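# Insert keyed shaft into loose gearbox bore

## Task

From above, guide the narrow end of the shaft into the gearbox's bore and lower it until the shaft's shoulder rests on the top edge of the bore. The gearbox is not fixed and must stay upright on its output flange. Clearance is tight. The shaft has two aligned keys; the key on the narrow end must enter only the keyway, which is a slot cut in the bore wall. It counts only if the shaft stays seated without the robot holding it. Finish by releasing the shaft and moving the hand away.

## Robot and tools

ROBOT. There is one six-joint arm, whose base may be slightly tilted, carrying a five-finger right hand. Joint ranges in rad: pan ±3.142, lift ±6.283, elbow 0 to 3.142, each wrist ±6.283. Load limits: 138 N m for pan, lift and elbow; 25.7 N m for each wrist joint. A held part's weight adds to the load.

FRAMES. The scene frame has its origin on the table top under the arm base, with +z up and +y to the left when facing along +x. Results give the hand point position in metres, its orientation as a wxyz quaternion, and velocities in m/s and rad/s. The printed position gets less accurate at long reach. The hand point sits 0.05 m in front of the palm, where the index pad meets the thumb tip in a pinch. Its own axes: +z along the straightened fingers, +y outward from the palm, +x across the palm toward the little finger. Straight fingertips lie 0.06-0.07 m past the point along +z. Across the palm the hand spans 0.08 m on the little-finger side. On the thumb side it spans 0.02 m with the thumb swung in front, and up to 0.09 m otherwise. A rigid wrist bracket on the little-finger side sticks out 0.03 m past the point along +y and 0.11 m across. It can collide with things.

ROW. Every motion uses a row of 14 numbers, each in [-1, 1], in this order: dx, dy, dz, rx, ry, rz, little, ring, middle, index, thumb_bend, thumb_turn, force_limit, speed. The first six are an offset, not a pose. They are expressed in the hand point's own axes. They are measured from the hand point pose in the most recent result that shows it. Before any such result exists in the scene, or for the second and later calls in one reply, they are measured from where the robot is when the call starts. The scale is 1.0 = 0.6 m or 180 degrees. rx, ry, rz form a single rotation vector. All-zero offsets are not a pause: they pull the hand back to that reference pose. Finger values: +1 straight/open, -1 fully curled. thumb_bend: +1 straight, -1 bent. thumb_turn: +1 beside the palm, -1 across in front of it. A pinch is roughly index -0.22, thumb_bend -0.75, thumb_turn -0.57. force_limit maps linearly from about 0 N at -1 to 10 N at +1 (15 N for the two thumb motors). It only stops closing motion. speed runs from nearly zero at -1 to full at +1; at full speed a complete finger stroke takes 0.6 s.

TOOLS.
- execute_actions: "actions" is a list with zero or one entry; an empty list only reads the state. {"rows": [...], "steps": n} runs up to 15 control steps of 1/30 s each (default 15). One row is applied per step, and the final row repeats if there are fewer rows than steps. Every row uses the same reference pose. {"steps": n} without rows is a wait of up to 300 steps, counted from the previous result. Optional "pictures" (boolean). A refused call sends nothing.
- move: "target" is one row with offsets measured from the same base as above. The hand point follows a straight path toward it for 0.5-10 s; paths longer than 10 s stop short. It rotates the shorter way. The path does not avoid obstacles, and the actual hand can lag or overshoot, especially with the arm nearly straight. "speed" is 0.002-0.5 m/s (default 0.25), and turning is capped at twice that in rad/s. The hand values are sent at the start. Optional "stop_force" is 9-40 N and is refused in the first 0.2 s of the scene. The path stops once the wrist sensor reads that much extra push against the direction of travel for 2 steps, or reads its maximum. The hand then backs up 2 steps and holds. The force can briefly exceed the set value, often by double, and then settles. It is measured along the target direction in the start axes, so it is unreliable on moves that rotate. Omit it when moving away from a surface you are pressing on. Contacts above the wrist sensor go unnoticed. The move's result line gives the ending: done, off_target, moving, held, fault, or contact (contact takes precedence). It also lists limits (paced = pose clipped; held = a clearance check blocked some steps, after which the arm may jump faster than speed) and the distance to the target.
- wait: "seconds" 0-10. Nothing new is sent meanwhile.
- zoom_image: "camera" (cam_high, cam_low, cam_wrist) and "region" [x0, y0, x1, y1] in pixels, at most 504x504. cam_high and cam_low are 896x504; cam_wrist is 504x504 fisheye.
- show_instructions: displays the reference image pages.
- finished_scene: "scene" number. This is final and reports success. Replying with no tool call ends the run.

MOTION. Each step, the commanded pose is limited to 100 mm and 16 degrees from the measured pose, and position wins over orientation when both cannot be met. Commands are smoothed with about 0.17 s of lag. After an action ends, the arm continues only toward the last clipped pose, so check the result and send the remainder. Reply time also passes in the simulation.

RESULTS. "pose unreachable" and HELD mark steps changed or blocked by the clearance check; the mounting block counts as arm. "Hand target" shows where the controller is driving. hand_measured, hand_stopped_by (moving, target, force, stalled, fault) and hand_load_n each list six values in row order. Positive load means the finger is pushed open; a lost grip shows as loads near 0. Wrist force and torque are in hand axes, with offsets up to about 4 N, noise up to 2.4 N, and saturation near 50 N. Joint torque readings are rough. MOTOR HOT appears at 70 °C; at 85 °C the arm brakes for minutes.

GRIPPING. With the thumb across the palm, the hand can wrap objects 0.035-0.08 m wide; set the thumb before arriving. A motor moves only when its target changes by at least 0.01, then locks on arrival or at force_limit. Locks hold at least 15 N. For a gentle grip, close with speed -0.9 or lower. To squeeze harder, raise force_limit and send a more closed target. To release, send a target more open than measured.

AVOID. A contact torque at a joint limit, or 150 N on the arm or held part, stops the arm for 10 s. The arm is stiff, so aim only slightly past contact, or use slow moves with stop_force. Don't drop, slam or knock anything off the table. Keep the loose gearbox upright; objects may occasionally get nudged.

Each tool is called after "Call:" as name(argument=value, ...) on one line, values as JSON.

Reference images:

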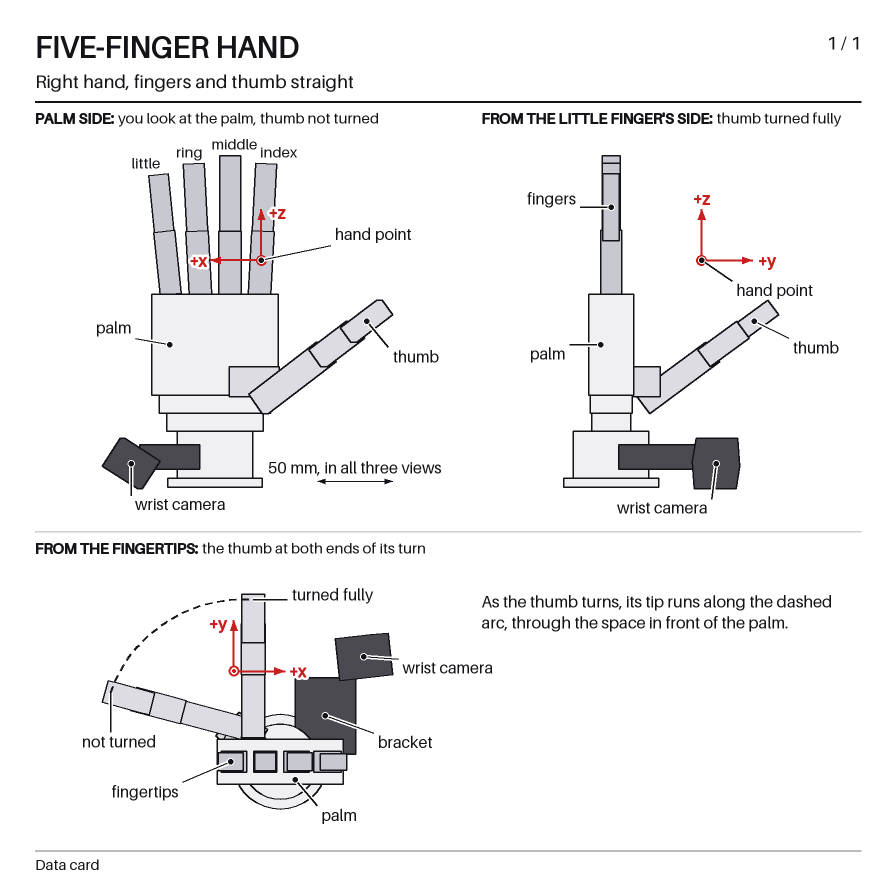

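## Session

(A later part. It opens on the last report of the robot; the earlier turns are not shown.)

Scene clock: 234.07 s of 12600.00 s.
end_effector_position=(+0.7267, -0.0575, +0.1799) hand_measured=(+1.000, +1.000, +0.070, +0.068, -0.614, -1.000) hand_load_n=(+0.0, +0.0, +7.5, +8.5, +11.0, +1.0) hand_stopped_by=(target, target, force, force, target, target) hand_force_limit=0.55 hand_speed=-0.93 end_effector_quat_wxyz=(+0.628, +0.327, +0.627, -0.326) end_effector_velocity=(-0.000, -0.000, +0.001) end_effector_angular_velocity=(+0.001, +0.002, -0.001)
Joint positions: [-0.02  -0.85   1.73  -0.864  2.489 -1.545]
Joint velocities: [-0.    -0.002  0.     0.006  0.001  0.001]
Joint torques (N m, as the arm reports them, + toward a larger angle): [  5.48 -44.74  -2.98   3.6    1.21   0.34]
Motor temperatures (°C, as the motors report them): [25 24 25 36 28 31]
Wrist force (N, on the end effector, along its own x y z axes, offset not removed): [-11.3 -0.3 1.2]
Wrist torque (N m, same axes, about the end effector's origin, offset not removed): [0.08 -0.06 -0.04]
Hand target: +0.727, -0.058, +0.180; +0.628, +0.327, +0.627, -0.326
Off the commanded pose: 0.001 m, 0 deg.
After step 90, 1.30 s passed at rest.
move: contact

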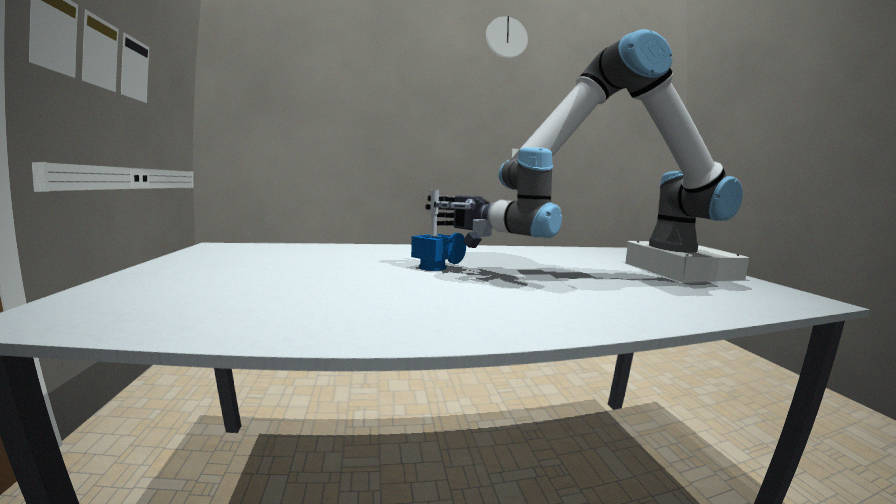

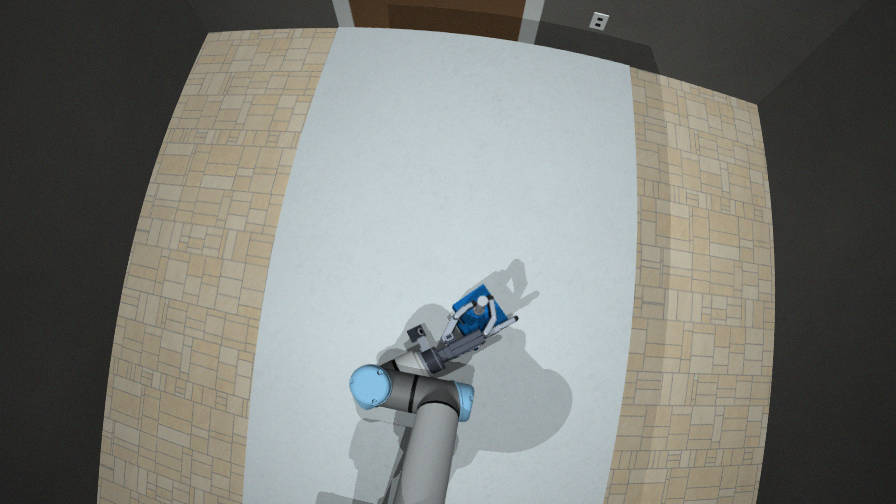

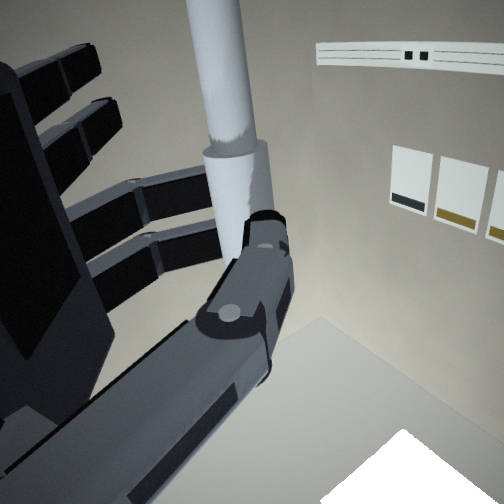

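Call:
move(target=[-0.0012,0.0009,-0.0004,0.0167,0,0,1,1,-0.25,-0.25,-0.62,-1,0.55,-0.93], speed=0.02)

Call:
move(target=[0.006,0,0,0,0,0,1,1,-0.25,-0.25,-0.62,-1,0.55,-0.93], speed=0.003, stop_force=9)

Scene clock: 244.50 s of 12600.00 s.
end_effector_position=(+0.7270, -0.0570, +0.1806) hand_measured=(+1.000, +1.000, +0.070, +0.068, -0.614, -1.000) hand_load_n=(+0.0, +0.0, +8.0, +7.5, +10.0, -1.5) hand_stopped_by=(target, target, force, force, target, target) hand_force_limit=0.55 hand_speed=-0.93 end_effector_quat_wxyz=(+0.619, +0.343, +0.618, -0.342) end_effector_velocity=(+0.000, +0.001, -0.000) end_effector_angular_velocity=(+0.001, -0.001, -0.011)
Joint positions: [-0.001 -0.833  1.692 -0.839  2.56  -1.543]
Joint velocities: [ 0.005  0.005 -0.01   0.006  0.016  0.002]
Joint torques (N m, as the arm reports them, + toward a larger angle): [  4.75 -43.06 -24.27   0.34   2.18   1.69]
Motor temperatures (°C, as the motors report them): [25 24 25 36 28 31]
Wrist force (N, on the end effector, along its own x y z axes, offset not removed): [5.1 -1.8 0.3]
Wrist torque (N m, same axes, about the end effector's origin, offset not removed): [-0.35 0.39 -0.12]
Hand target: +0.727, -0.057, +0.181; +0.619, +0.343, +0.618, -0.342
Off the commanded pose: 0.000 m, 0 deg.
After step 90, 5.90 s passed at rest.
move: done

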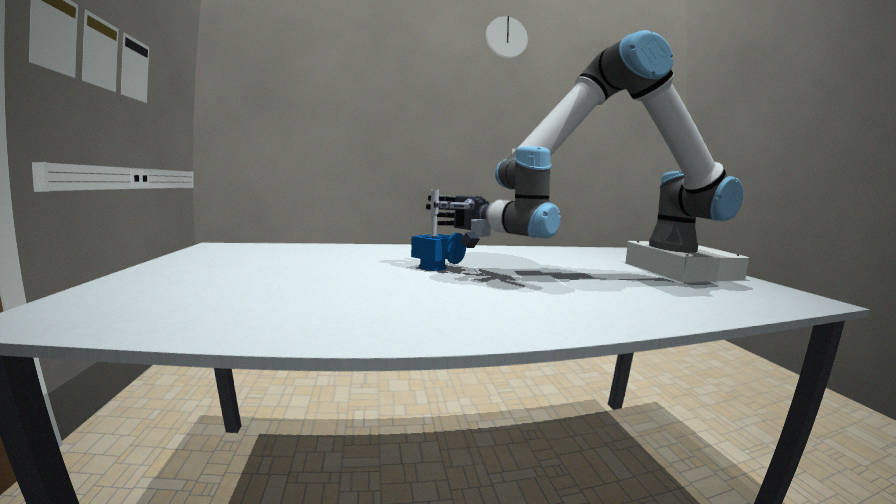

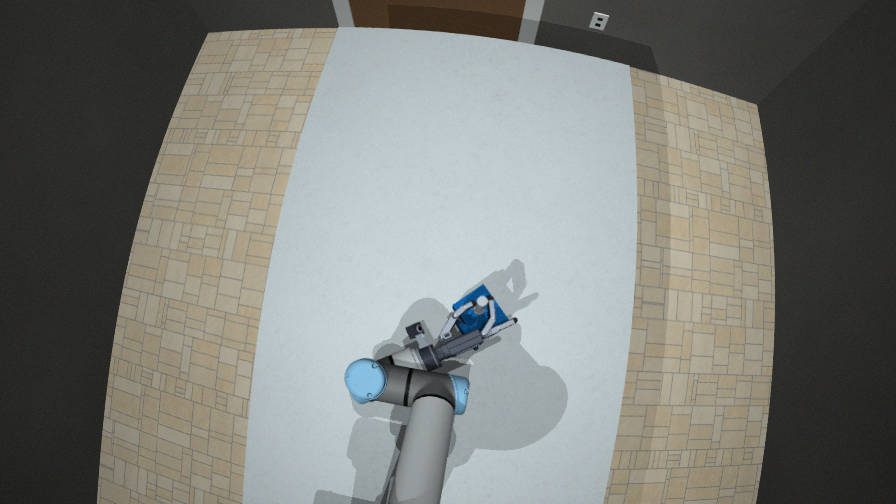

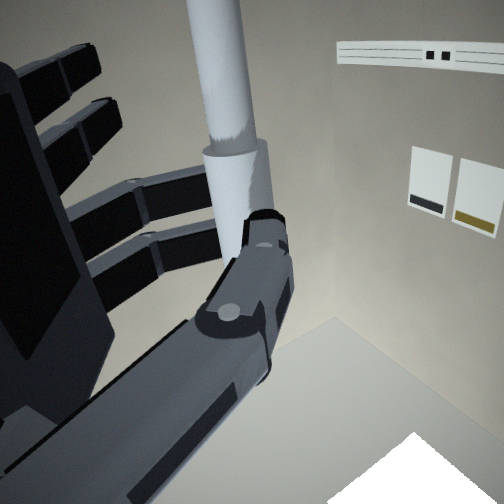

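Scene clock: 245.10 s of 12600.00 s.
end_effector_position=(+0.7270, -0.0570, +0.1799) hand_measured=(+1.000, +1.000, +0.070, +0.068, -0.614, -1.000) hand_load_n=(+0.0, +0.0, +8.5, +8.5, +10.0, +0.0) hand_stopped_by=(target, target, force, force, target, target) hand_force_limit=0.55 hand_speed=-0.93 end_effector_quat_wxyz=(+0.619, +0.343, +0.618, -0.342) end_effector_velocity=(-0.000, +0.000, +0.000) end_effector_angular_velocity=(+0.001, +0.001, +0.000)
Joint positions: [-0.001 -0.832  1.692 -0.841  2.56  -1.543]
Joint velocities: [ 0.001 -0.001 -0.     0.004  0.     0.002]
Joint torques (N m, as the arm reports them, + toward a larger angle): [ -3.93 -48.46  -9.     2.44  -2.18   0.56]
Motor temperatures (°C, as the motors report them): [25 24 25 36 28 31]
Wrist force (N, on the end effector, along its own x y z axes, offset not removed): [-8.0 -0.3 1.5]
Wrist torque (N m, same axes, about the end effector's origin, offset not removed): [0.29 0.13 -0.03]
Hand target: +0.727, -0.057, +0.180; +0.619, +0.343, +0.618, -0.342
Off the commanded pose: 0.003 m, 0 deg.
move: contact

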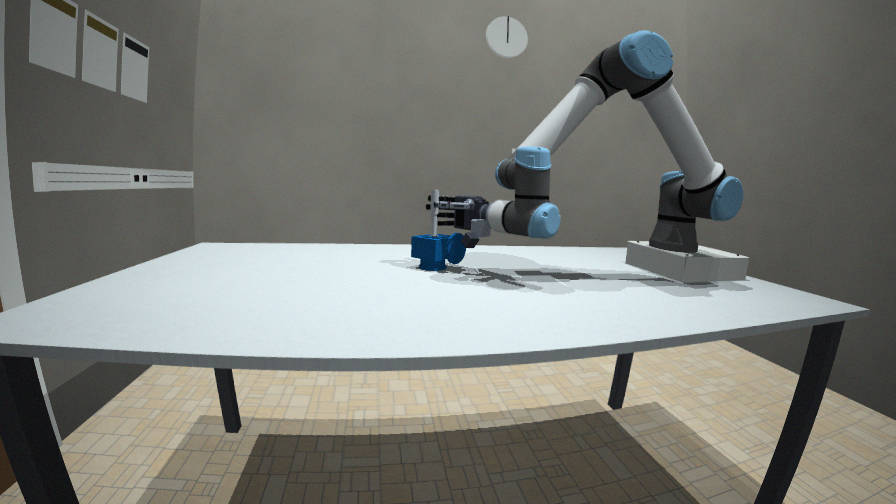

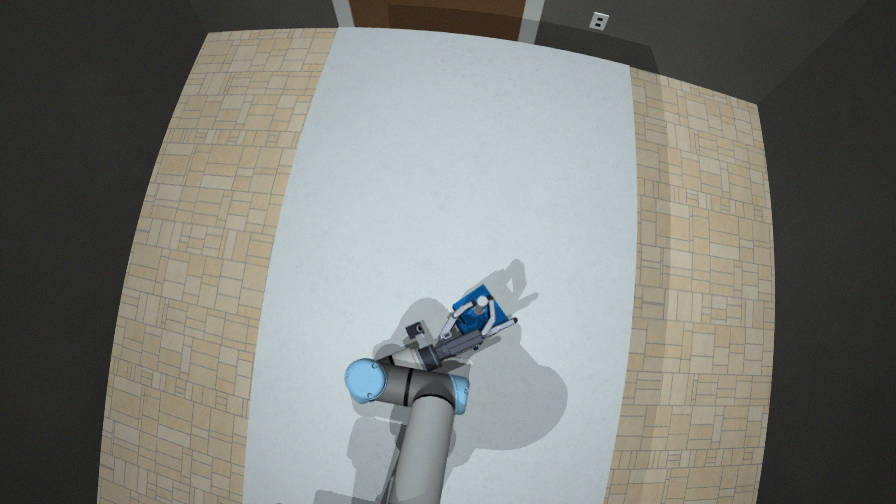

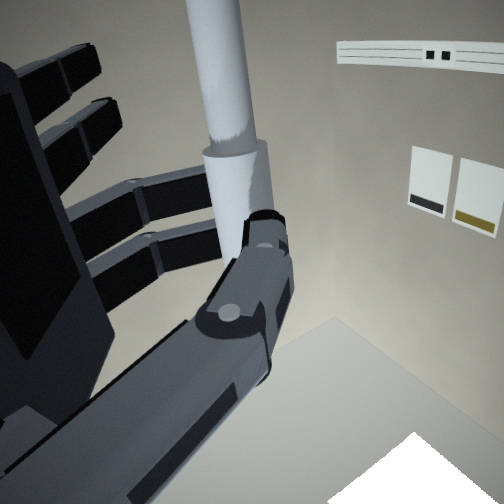

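Call:
zoom_image(camera="cam_low", region=[470, 292, 494, 316])

Call:
zoom_image(camera="cam_high", region=[405, 185, 465, 275])

Region (470, 292, 494, 316) of cam_low's 896x504 image, scaled by 21.000, with more detail than that image has.

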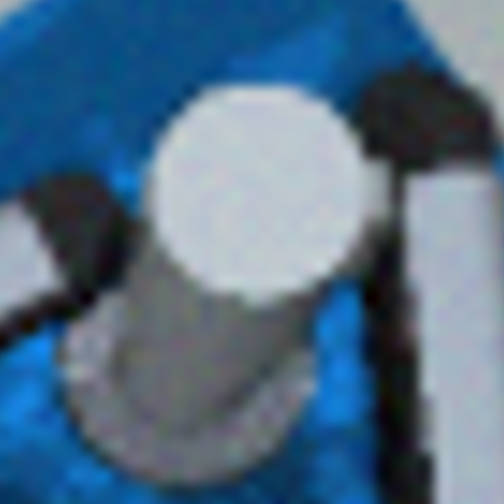

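Region (405, 185, 465, 275) of cam_high's 896x504 image, scaled by 5.600, with more detail than that image has.

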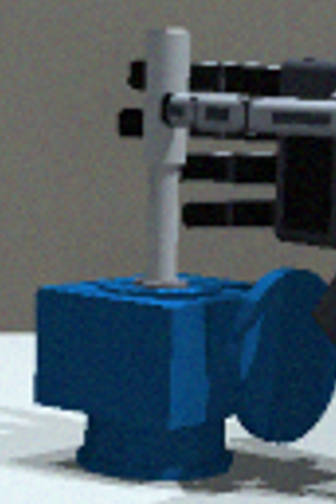

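Call:
execute_actions(actions=[{"rows":[[0,-0.0001,0,-0.002,0,0,1,1,-0.25,-0.25,-0.62,-1,0.55,-0.93],[0,-0.0002,0.0001,-0.004,0,0,1,1,-0.25,-0.25,-0.62,-1,0.55,-0.93],[0,-0.0003,0.0001,-0.006,0,0,1,1,-0.25,-0.25,-0.62,-1,0.55,-0.93],[0,-0.0004,0.0002,-0.008,0,0,1,1,-0.25,-0.25,-0.62,-1,0.55,-0.93]],"steps":15}], pictures=false)

Scene clock: 267.83 s of 12600.00 s.
end_effector_position=(+0.7269, -0.0572, +0.1800) hand_measured=(+1.000, +1.000, +0.070, +0.068, -0.614, -1.000) hand_load_n=(+0.0, +0.0, +7.5, +7.5, +11.0, -0.5) hand_stopped_by=(target, target, force, force, target, target) hand_force_limit=0.55 hand_speed=-0.93 end_effector_quat_wxyz=(+0.623, +0.335, +0.622, -0.334) end_effector_velocity=(-0.000, +0.000, -0.001) end_effector_angular_velocity=(+0.000, +0.001, +0.011)
Joint positions: [-0.01  -0.841  1.71  -0.851  2.527 -1.544]
Joint velocities: [-0.004 -0.003  0.008 -0.005 -0.015 -0.   ]
Joint torques (N m, as the arm reports them, + toward a larger angle): [ -8.7  -52.43  -5.86  -2.61  -2.68  -1.62]
Motor temperatures (°C, as the motors report them): [25 24 25 36 28 31]
Wrist force (N, on the end effector, along its own x y z axes, offset not removed): [-4.0 0.1 -3.3]
Wrist torque (N m, same axes, about the end effector's origin, offset not removed): [0.45 0.64 -0.18]
Hand target: +0.727, -0.057, +0.180; +0.624, +0.335, +0.623, -0.334
Off the commanded pose: 0.000 m, 0 deg.
Steps of this call (steps 1 to 90: nothing new was sent; then 19.23 s passed at rest; steps 91 to 105: all 15 steps of this action). Readings (end_effector_position | what the end effector reports):
91: (+0.7270, -0.0570, +0.1802) | hand_measured=(+1.000, +1.000, +0.070, +0.068, -0.614, -1.000) hand_load_n=(+0.0, +0.0, +8.5, +8.0, +10.0, -1.0) hand_stopped_by=(target, target, force, force, target, target) hand_force_limit=0.55 hand_speed=-0.93
92: (+0.7270, -0.0569, +0.1802) | hand_measured=(+1.000, +1.000, +0.070, +0.068, -0.614, -1.000) hand_load_n=(+0.0, +0.0, +8.5, +8.0, +10.0, -1.0) hand_stopped_by=(target, target, force, force, target, target) hand_force_limit=0.55 hand_speed=-0.93
94: (+0.7270, -0.0570, +0.1802) | hand_measured=(+1.000, +1.000, +0.070, +0.068, -0.614, -1.000) hand_load_n=(+0.0, +0.0, +8.5, +8.0, +10.0, -1.0) hand_stopped_by=(target, target, force, force, target, target) hand_force_limit=0.55 hand_speed=-0.93
98: (+0.7269, -0.0571, +0.1801) | hand_measured=(+1.000, +1.000, +0.070, +0.068, -0.614, -1.000) hand_load_n=(+0.0, +0.0, +8.0, +7.5, +11.5, -0.5) hand_stopped_by=(target, target, force, force, target, target) hand_force_limit=0.55 hand_speed=-0.93
105: the state above

Call:
move(target=[0.005,0,0,0,0,0,1,1,-0.25,-0.25,-0.62,-1,0.55,-0.93], speed=0.002, stop_force=9)

Scene clock: 271.13 s of 12600.00 s.
end_effector_position=(+0.7269, -0.0573, +0.1795) hand_measured=(+1.000, +1.000, +0.070, +0.068, -0.614, -1.000) hand_load_n=(+0.0, +0.0, +7.5, +7.5, +11.5, +1.0) hand_stopped_by=(target, target, force, force, target, target) hand_force_limit=0.55 hand_speed=-0.93 end_effector_quat_wxyz=(+0.624, +0.335, +0.622, -0.334) end_effector_velocity=(-0.000, -0.001, +0.000) end_effector_angular_velocity=(-0.000, +0.001, -0.001)
Joint positions: [-0.01  -0.84   1.711 -0.853  2.526 -1.544]
Joint velocities: [-0.001 -0.001  0.     0.001 -0.001 -0.   ]
Joint torques (N m, as the arm reports them, + toward a larger angle): [  4.15 -44.48 -11.11   3.69  -1.4   -0.6 ]
Motor temperatures (°C, as the motors report them): [25 24 25 36 28 31]
Wrist force (N, on the end effector, along its own x y z axes, offset not removed): [-13.1 -0.7 0.0]
Wrist torque (N m, same axes, about the end effector's origin, offset not removed): [0.19 -0.17 -0.15]
Hand target: +0.727, -0.057, +0.180; +0.624, +0.335, +0.622, -0.334
Off the commanded pose: 0.003 m, 0 deg.
move: contact

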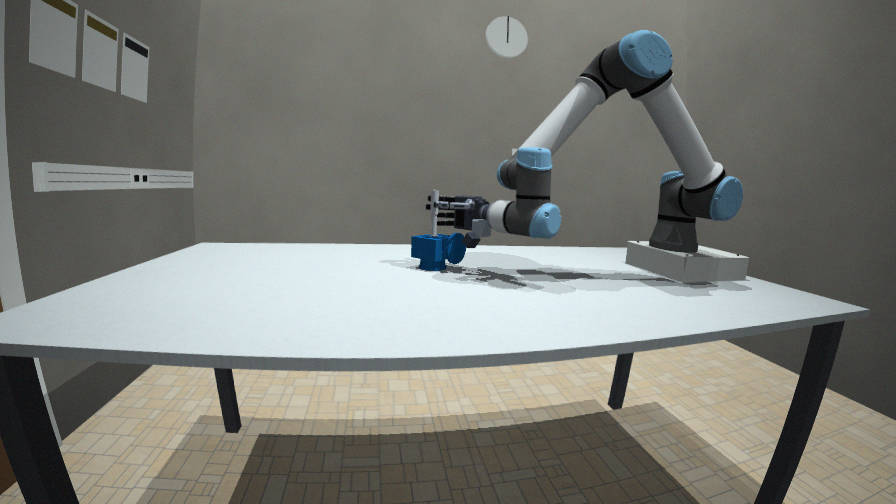

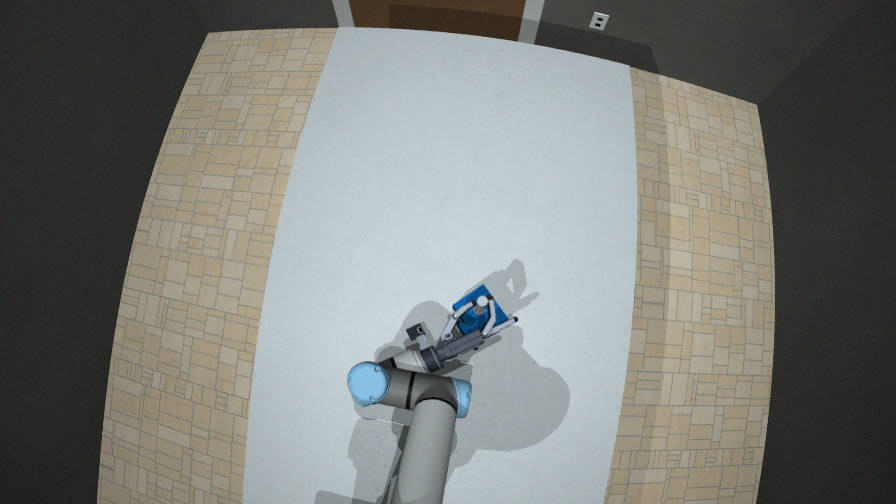

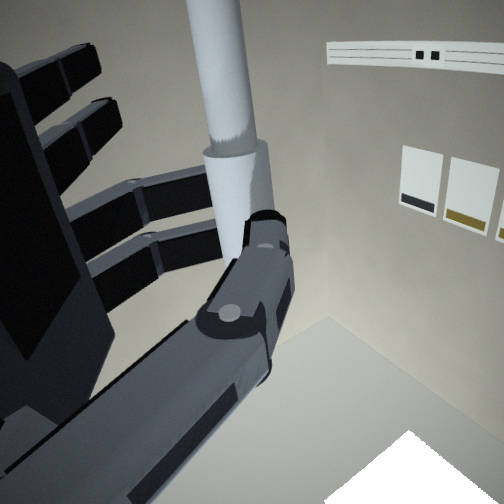

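Call:
move(target=[-0.002,-0.0012,0.0006,-0.022,0,0,1,1,-0.25,-0.25,-0.62,-1,0.55,-0.93], speed=0.03)

Call:
move(target=[0.007,0,0,0,0,0,1,1,-0.25,-0.25,-0.62,-1,0.55,-0.93], speed=0.003, stop_force=9)

Call:
zoom_image(camera="cam_low", region=[470, 292, 494, 316])

Scene clock: 278.83 s of 12600.00 s.
end_effector_position=(+0.7265, -0.0580, +0.1807) hand_measured=(+1.000, +1.000, +0.070, +0.068, -0.612, -1.000) hand_load_n=(+0.0, +0.0, +6.5, +8.0, +11.5, +0.0) hand_stopped_by=(target, target, force, force, target, target) hand_force_limit=0.55 hand_speed=-0.93 end_effector_quat_wxyz=(+0.634, +0.314, +0.633, -0.313) end_effector_velocity=(+0.000, -0.000, +0.000) end_effector_angular_velocity=(-0.000, -0.000, +0.019)
Joint positions: [-0.037 -0.864  1.759 -0.88   2.432 -1.547]
Joint velocities: [-0.008 -0.007  0.013 -0.008 -0.028 -0.001]
Joint torques (N m, as the arm reports them, + toward a larger angle): [-10.03 -54.98  -6.41  -3.54  -2.23  -1.59]
Motor temperatures (°C, as the motors report them): [25 24 25 36 28 31]
Wrist force (N, on the end effector, along its own x y z axes, offset not removed): [0.8 1.3 -2.7]
Wrist torque (N m, same axes, about the end effector's origin, offset not removed): [0.12 0.52 0.20]
Hand target: +0.726, -0.058, +0.181; +0.635, +0.313, +0.634, -0.312
Off the commanded pose: 0.000 m, 0 deg.
After step 90, 3.33 s passed at rest.
move: done

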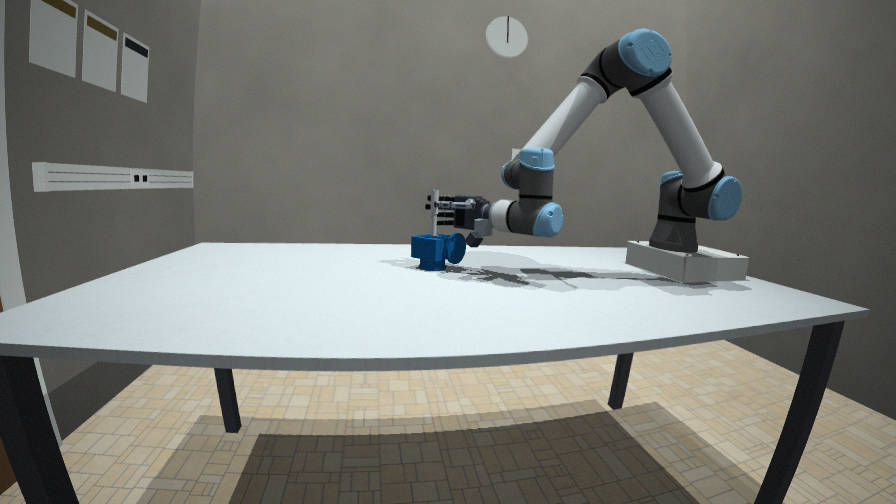

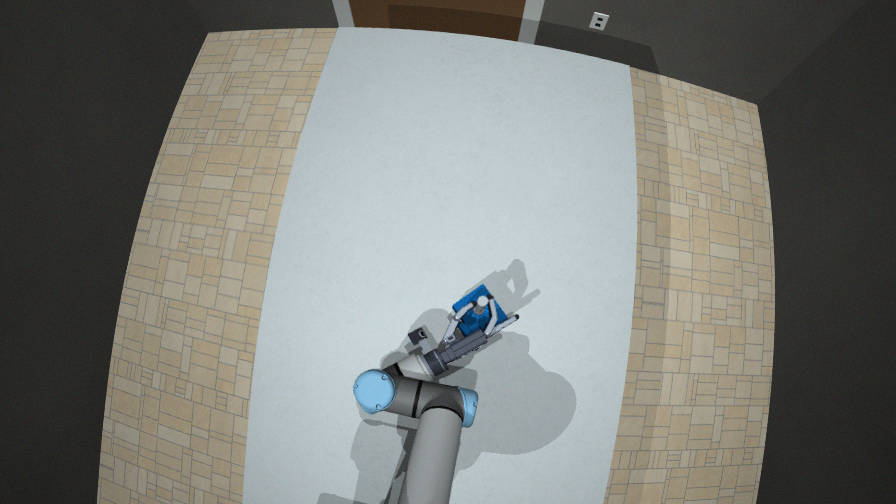

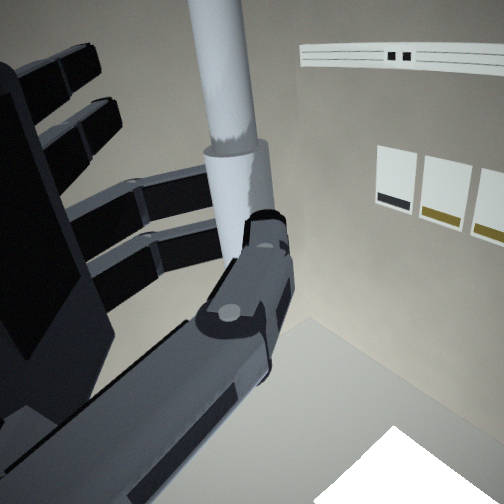

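Scene clock: 279.50 s of 12600.00 s.
end_effector_position=(+0.7265, -0.0580, +0.1799) hand_measured=(+1.000, +1.000, +0.070, +0.068, -0.612, -1.000) hand_load_n=(+0.0, +0.0, +6.0, +7.5, +12.0, +2.0) hand_stopped_by=(target, target, force, force, target, target) hand_force_limit=0.55 hand_speed=-0.93 end_effector_quat_wxyz=(+0.634, +0.314, +0.633, -0.313) end_effector_velocity=(-0.000, -0.000, +0.000) end_effector_angular_velocity=(+0.001, +0.003, -0.000)
Joint positions: [-0.037 -0.863  1.759 -0.882  2.432 -1.547]
Joint velocities: [ 0.    -0.001 -0.     0.005  0.     0.001]
Joint torques (N m, as the arm reports them, + toward a larger angle): [  1.39 -44.28 -13.41   3.39   1.21   0.33]
Motor temperatures (°C, as the motors report them): [25 24 25 36 28 31]
Wrist force (N, on the end effector, along its own x y z axes, offset not removed): [-10.3 -1.8 0.1]
Wrist torque (N m, same axes, about the end effector's origin, offset not removed): [-0.29 0.01 -0.13]
Hand target: +0.727, -0.058, +0.180; +0.634, +0.314, +0.633, -0.313
Off the commanded pose: 0.003 m, 0 deg.
move: contact

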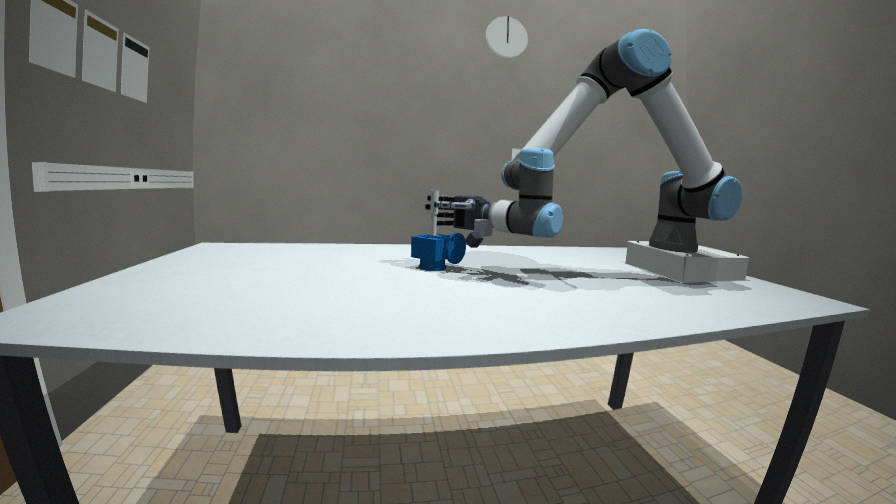

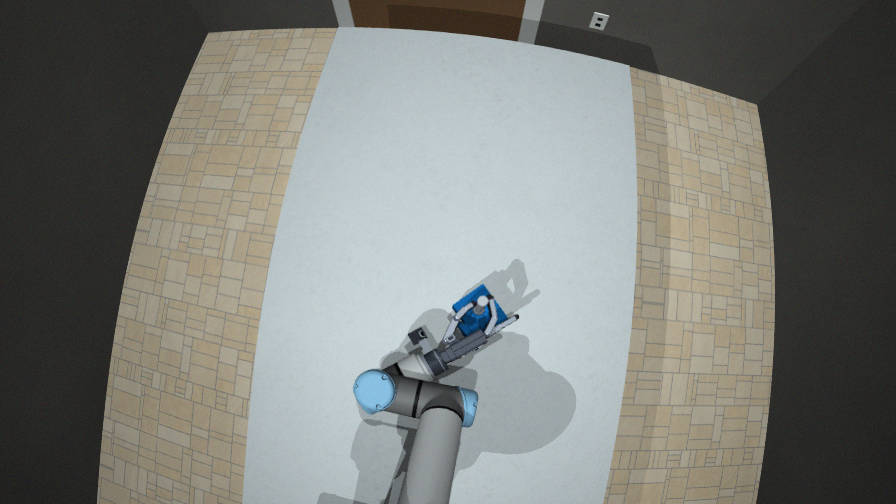

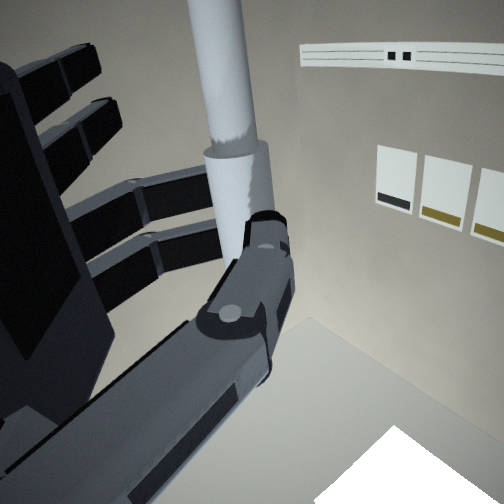

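Region (470, 292, 494, 316) of cam_low's 896x504 image, scaled by 21.000, with more detail than that image has.

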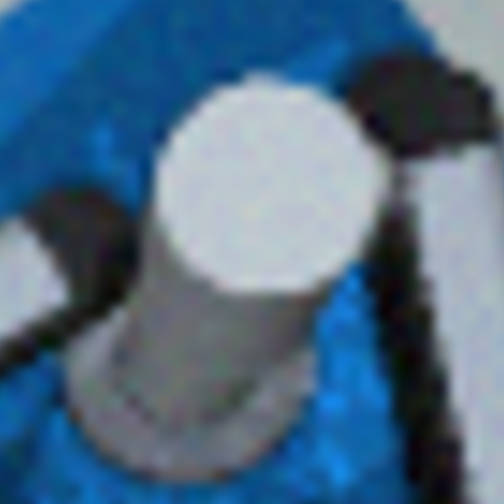

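Call:
move(target=[-0.001,0,0.002,0,0.004,0,1,1,-0.25,-0.25,-0.62,-1,0.55,-0.93], speed=0.01)

Call:
move(target=[0.007,0,0,0,0,0,1,1,-0.25,-0.25,-0.62,-1,0.55,-0.93], speed=0.003, stop_force=9)

Scene clock: 289.80 s of 12600.00 s.
end_effector_position=(+0.7272, -0.0589, +0.1804) hand_measured=(+1.000, +1.000, +0.070, +0.068, -0.612, -1.000) hand_load_n=(+0.0, +0.0, +6.0, +7.0, +12.5, +1.0) hand_stopped_by=(target, target, force, force, target, target) hand_force_limit=0.55 hand_speed=-0.93 end_effector_quat_wxyz=(+0.631, +0.316, +0.637, -0.311) end_effector_velocity=(+0.000, -0.000, +0.000) end_effector_angular_velocity=(+0.005, +0.004, +0.000)
Joint positions: [-0.038 -0.866  1.752 -0.853  2.43  -1.533]
Joint velocities: [-0.    -0.002 -0.004  0.015 -0.001  0.007]
Joint torques (N m, as the arm reports them, + toward a larger angle): [-10.03 -53.07 -21.7    1.05  -2.5    1.39]
Motor temperatures (°C, as the motors report them): [25 24 25 36 28 31]
Wrist force (N, on the end effector, along its own x y z axes, offset not removed): [-3.2 1.5 -1.3]
Wrist torque (N m, same axes, about the end effector's origin, offset not removed): [0.19 0.58 -0.12]
Hand target: +0.727, -0.059, +0.180; +0.630, +0.316, +0.637, -0.311
Off the commanded pose: 0.000 m, 0 deg.
After step 90, 6.43 s passed at rest.
move: done

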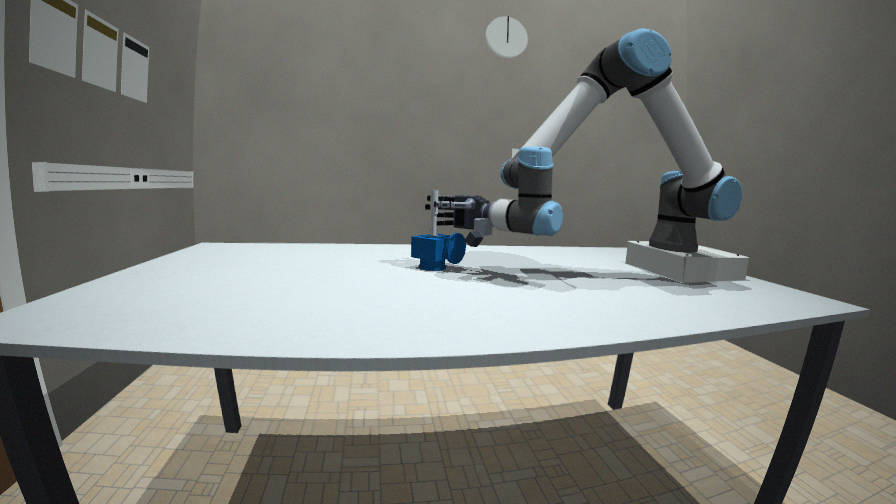

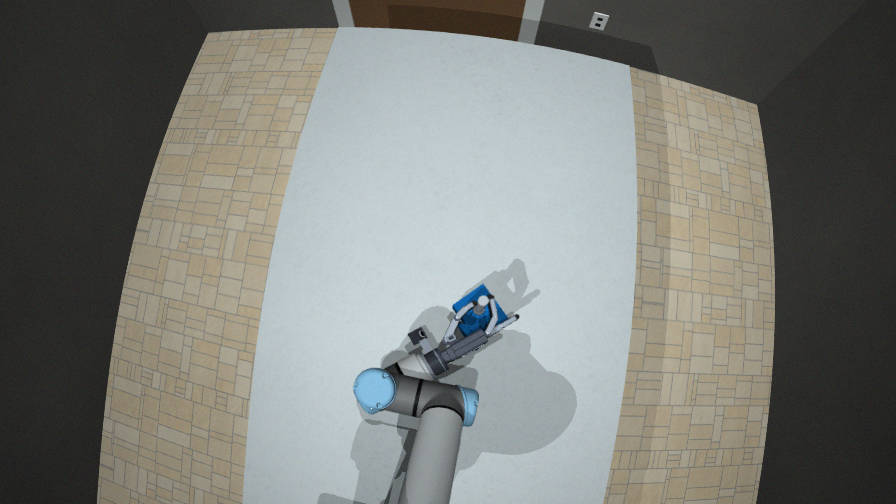

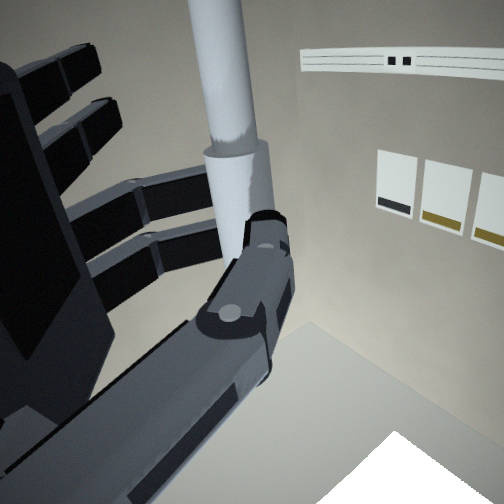

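Scene clock: 290.43 s of 12600.00 s.
end_effector_position=(+0.7273, -0.0589, +0.1798) hand_measured=(+1.000, +1.000, +0.070, +0.068, -0.612, -1.000) hand_load_n=(+0.0, +0.0, +6.5, +7.5, +11.5, +3.0) hand_stopped_by=(target, target, force, force, target, target) hand_force_limit=0.55 hand_speed=-0.93 end_effector_quat_wxyz=(+0.631, +0.316, +0.637, -0.311) end_effector_velocity=(-0.000, +0.000, -0.000) end_effector_angular_velocity=(+0.000, +0.004, -0.001)
Joint positions: [-0.038 -0.865  1.752 -0.855  2.43  -1.533]
Joint velocities: [ 0.    -0.001 -0.     0.004  0.001 -0.   ]
Joint torques (N m, as the arm reports them, + toward a larger angle): [ -2.04 -43.68  -4.85   3.76  -0.1   -1.88]
Motor temperatures (°C, as the motors report them): [25 24 25 36 28 31]
Wrist force (N, on the end effector, along its own x y z axes, offset not removed): [-14.9 -0.6 -1.8]
Wrist torque (N m, same axes, about the end effector's origin, offset not removed): [-0.12 0.38 -0.21]
Hand target: +0.727, -0.059, +0.180; +0.631, +0.316, +0.637, -0.311
Off the commanded pose: 0.004 m, 0 deg.
move: contact

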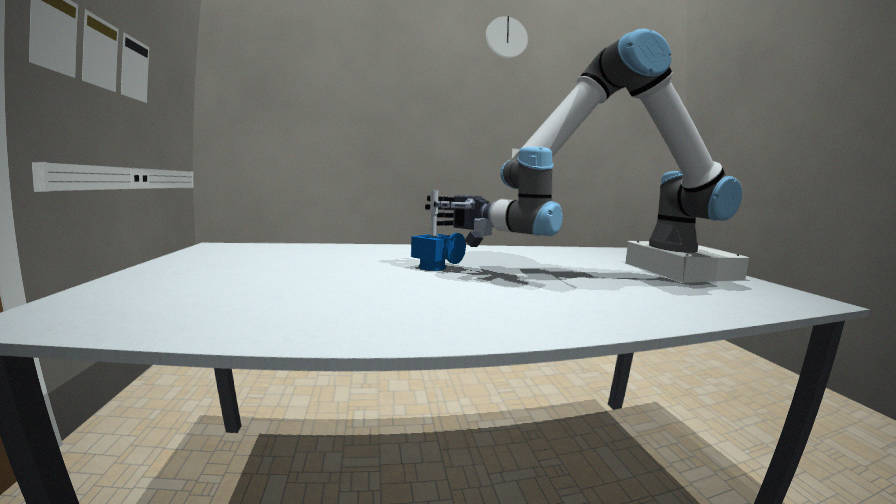

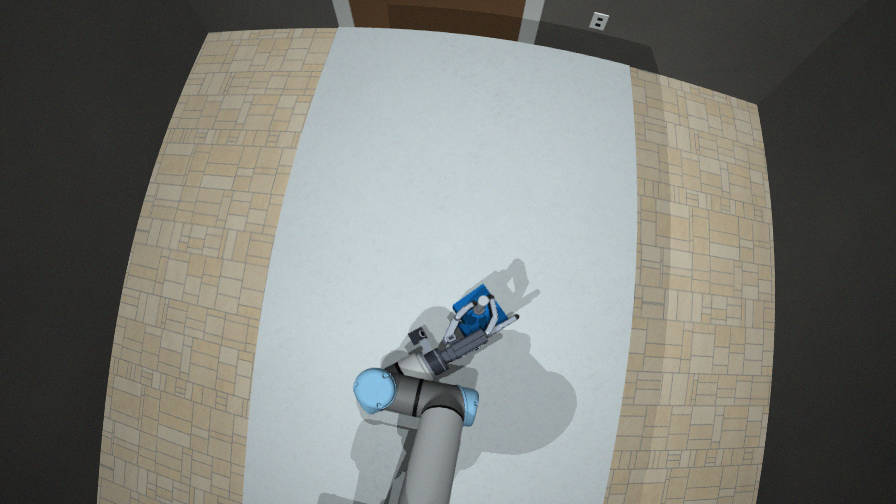

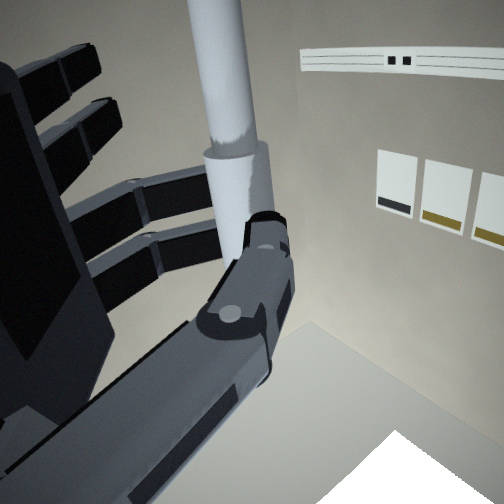

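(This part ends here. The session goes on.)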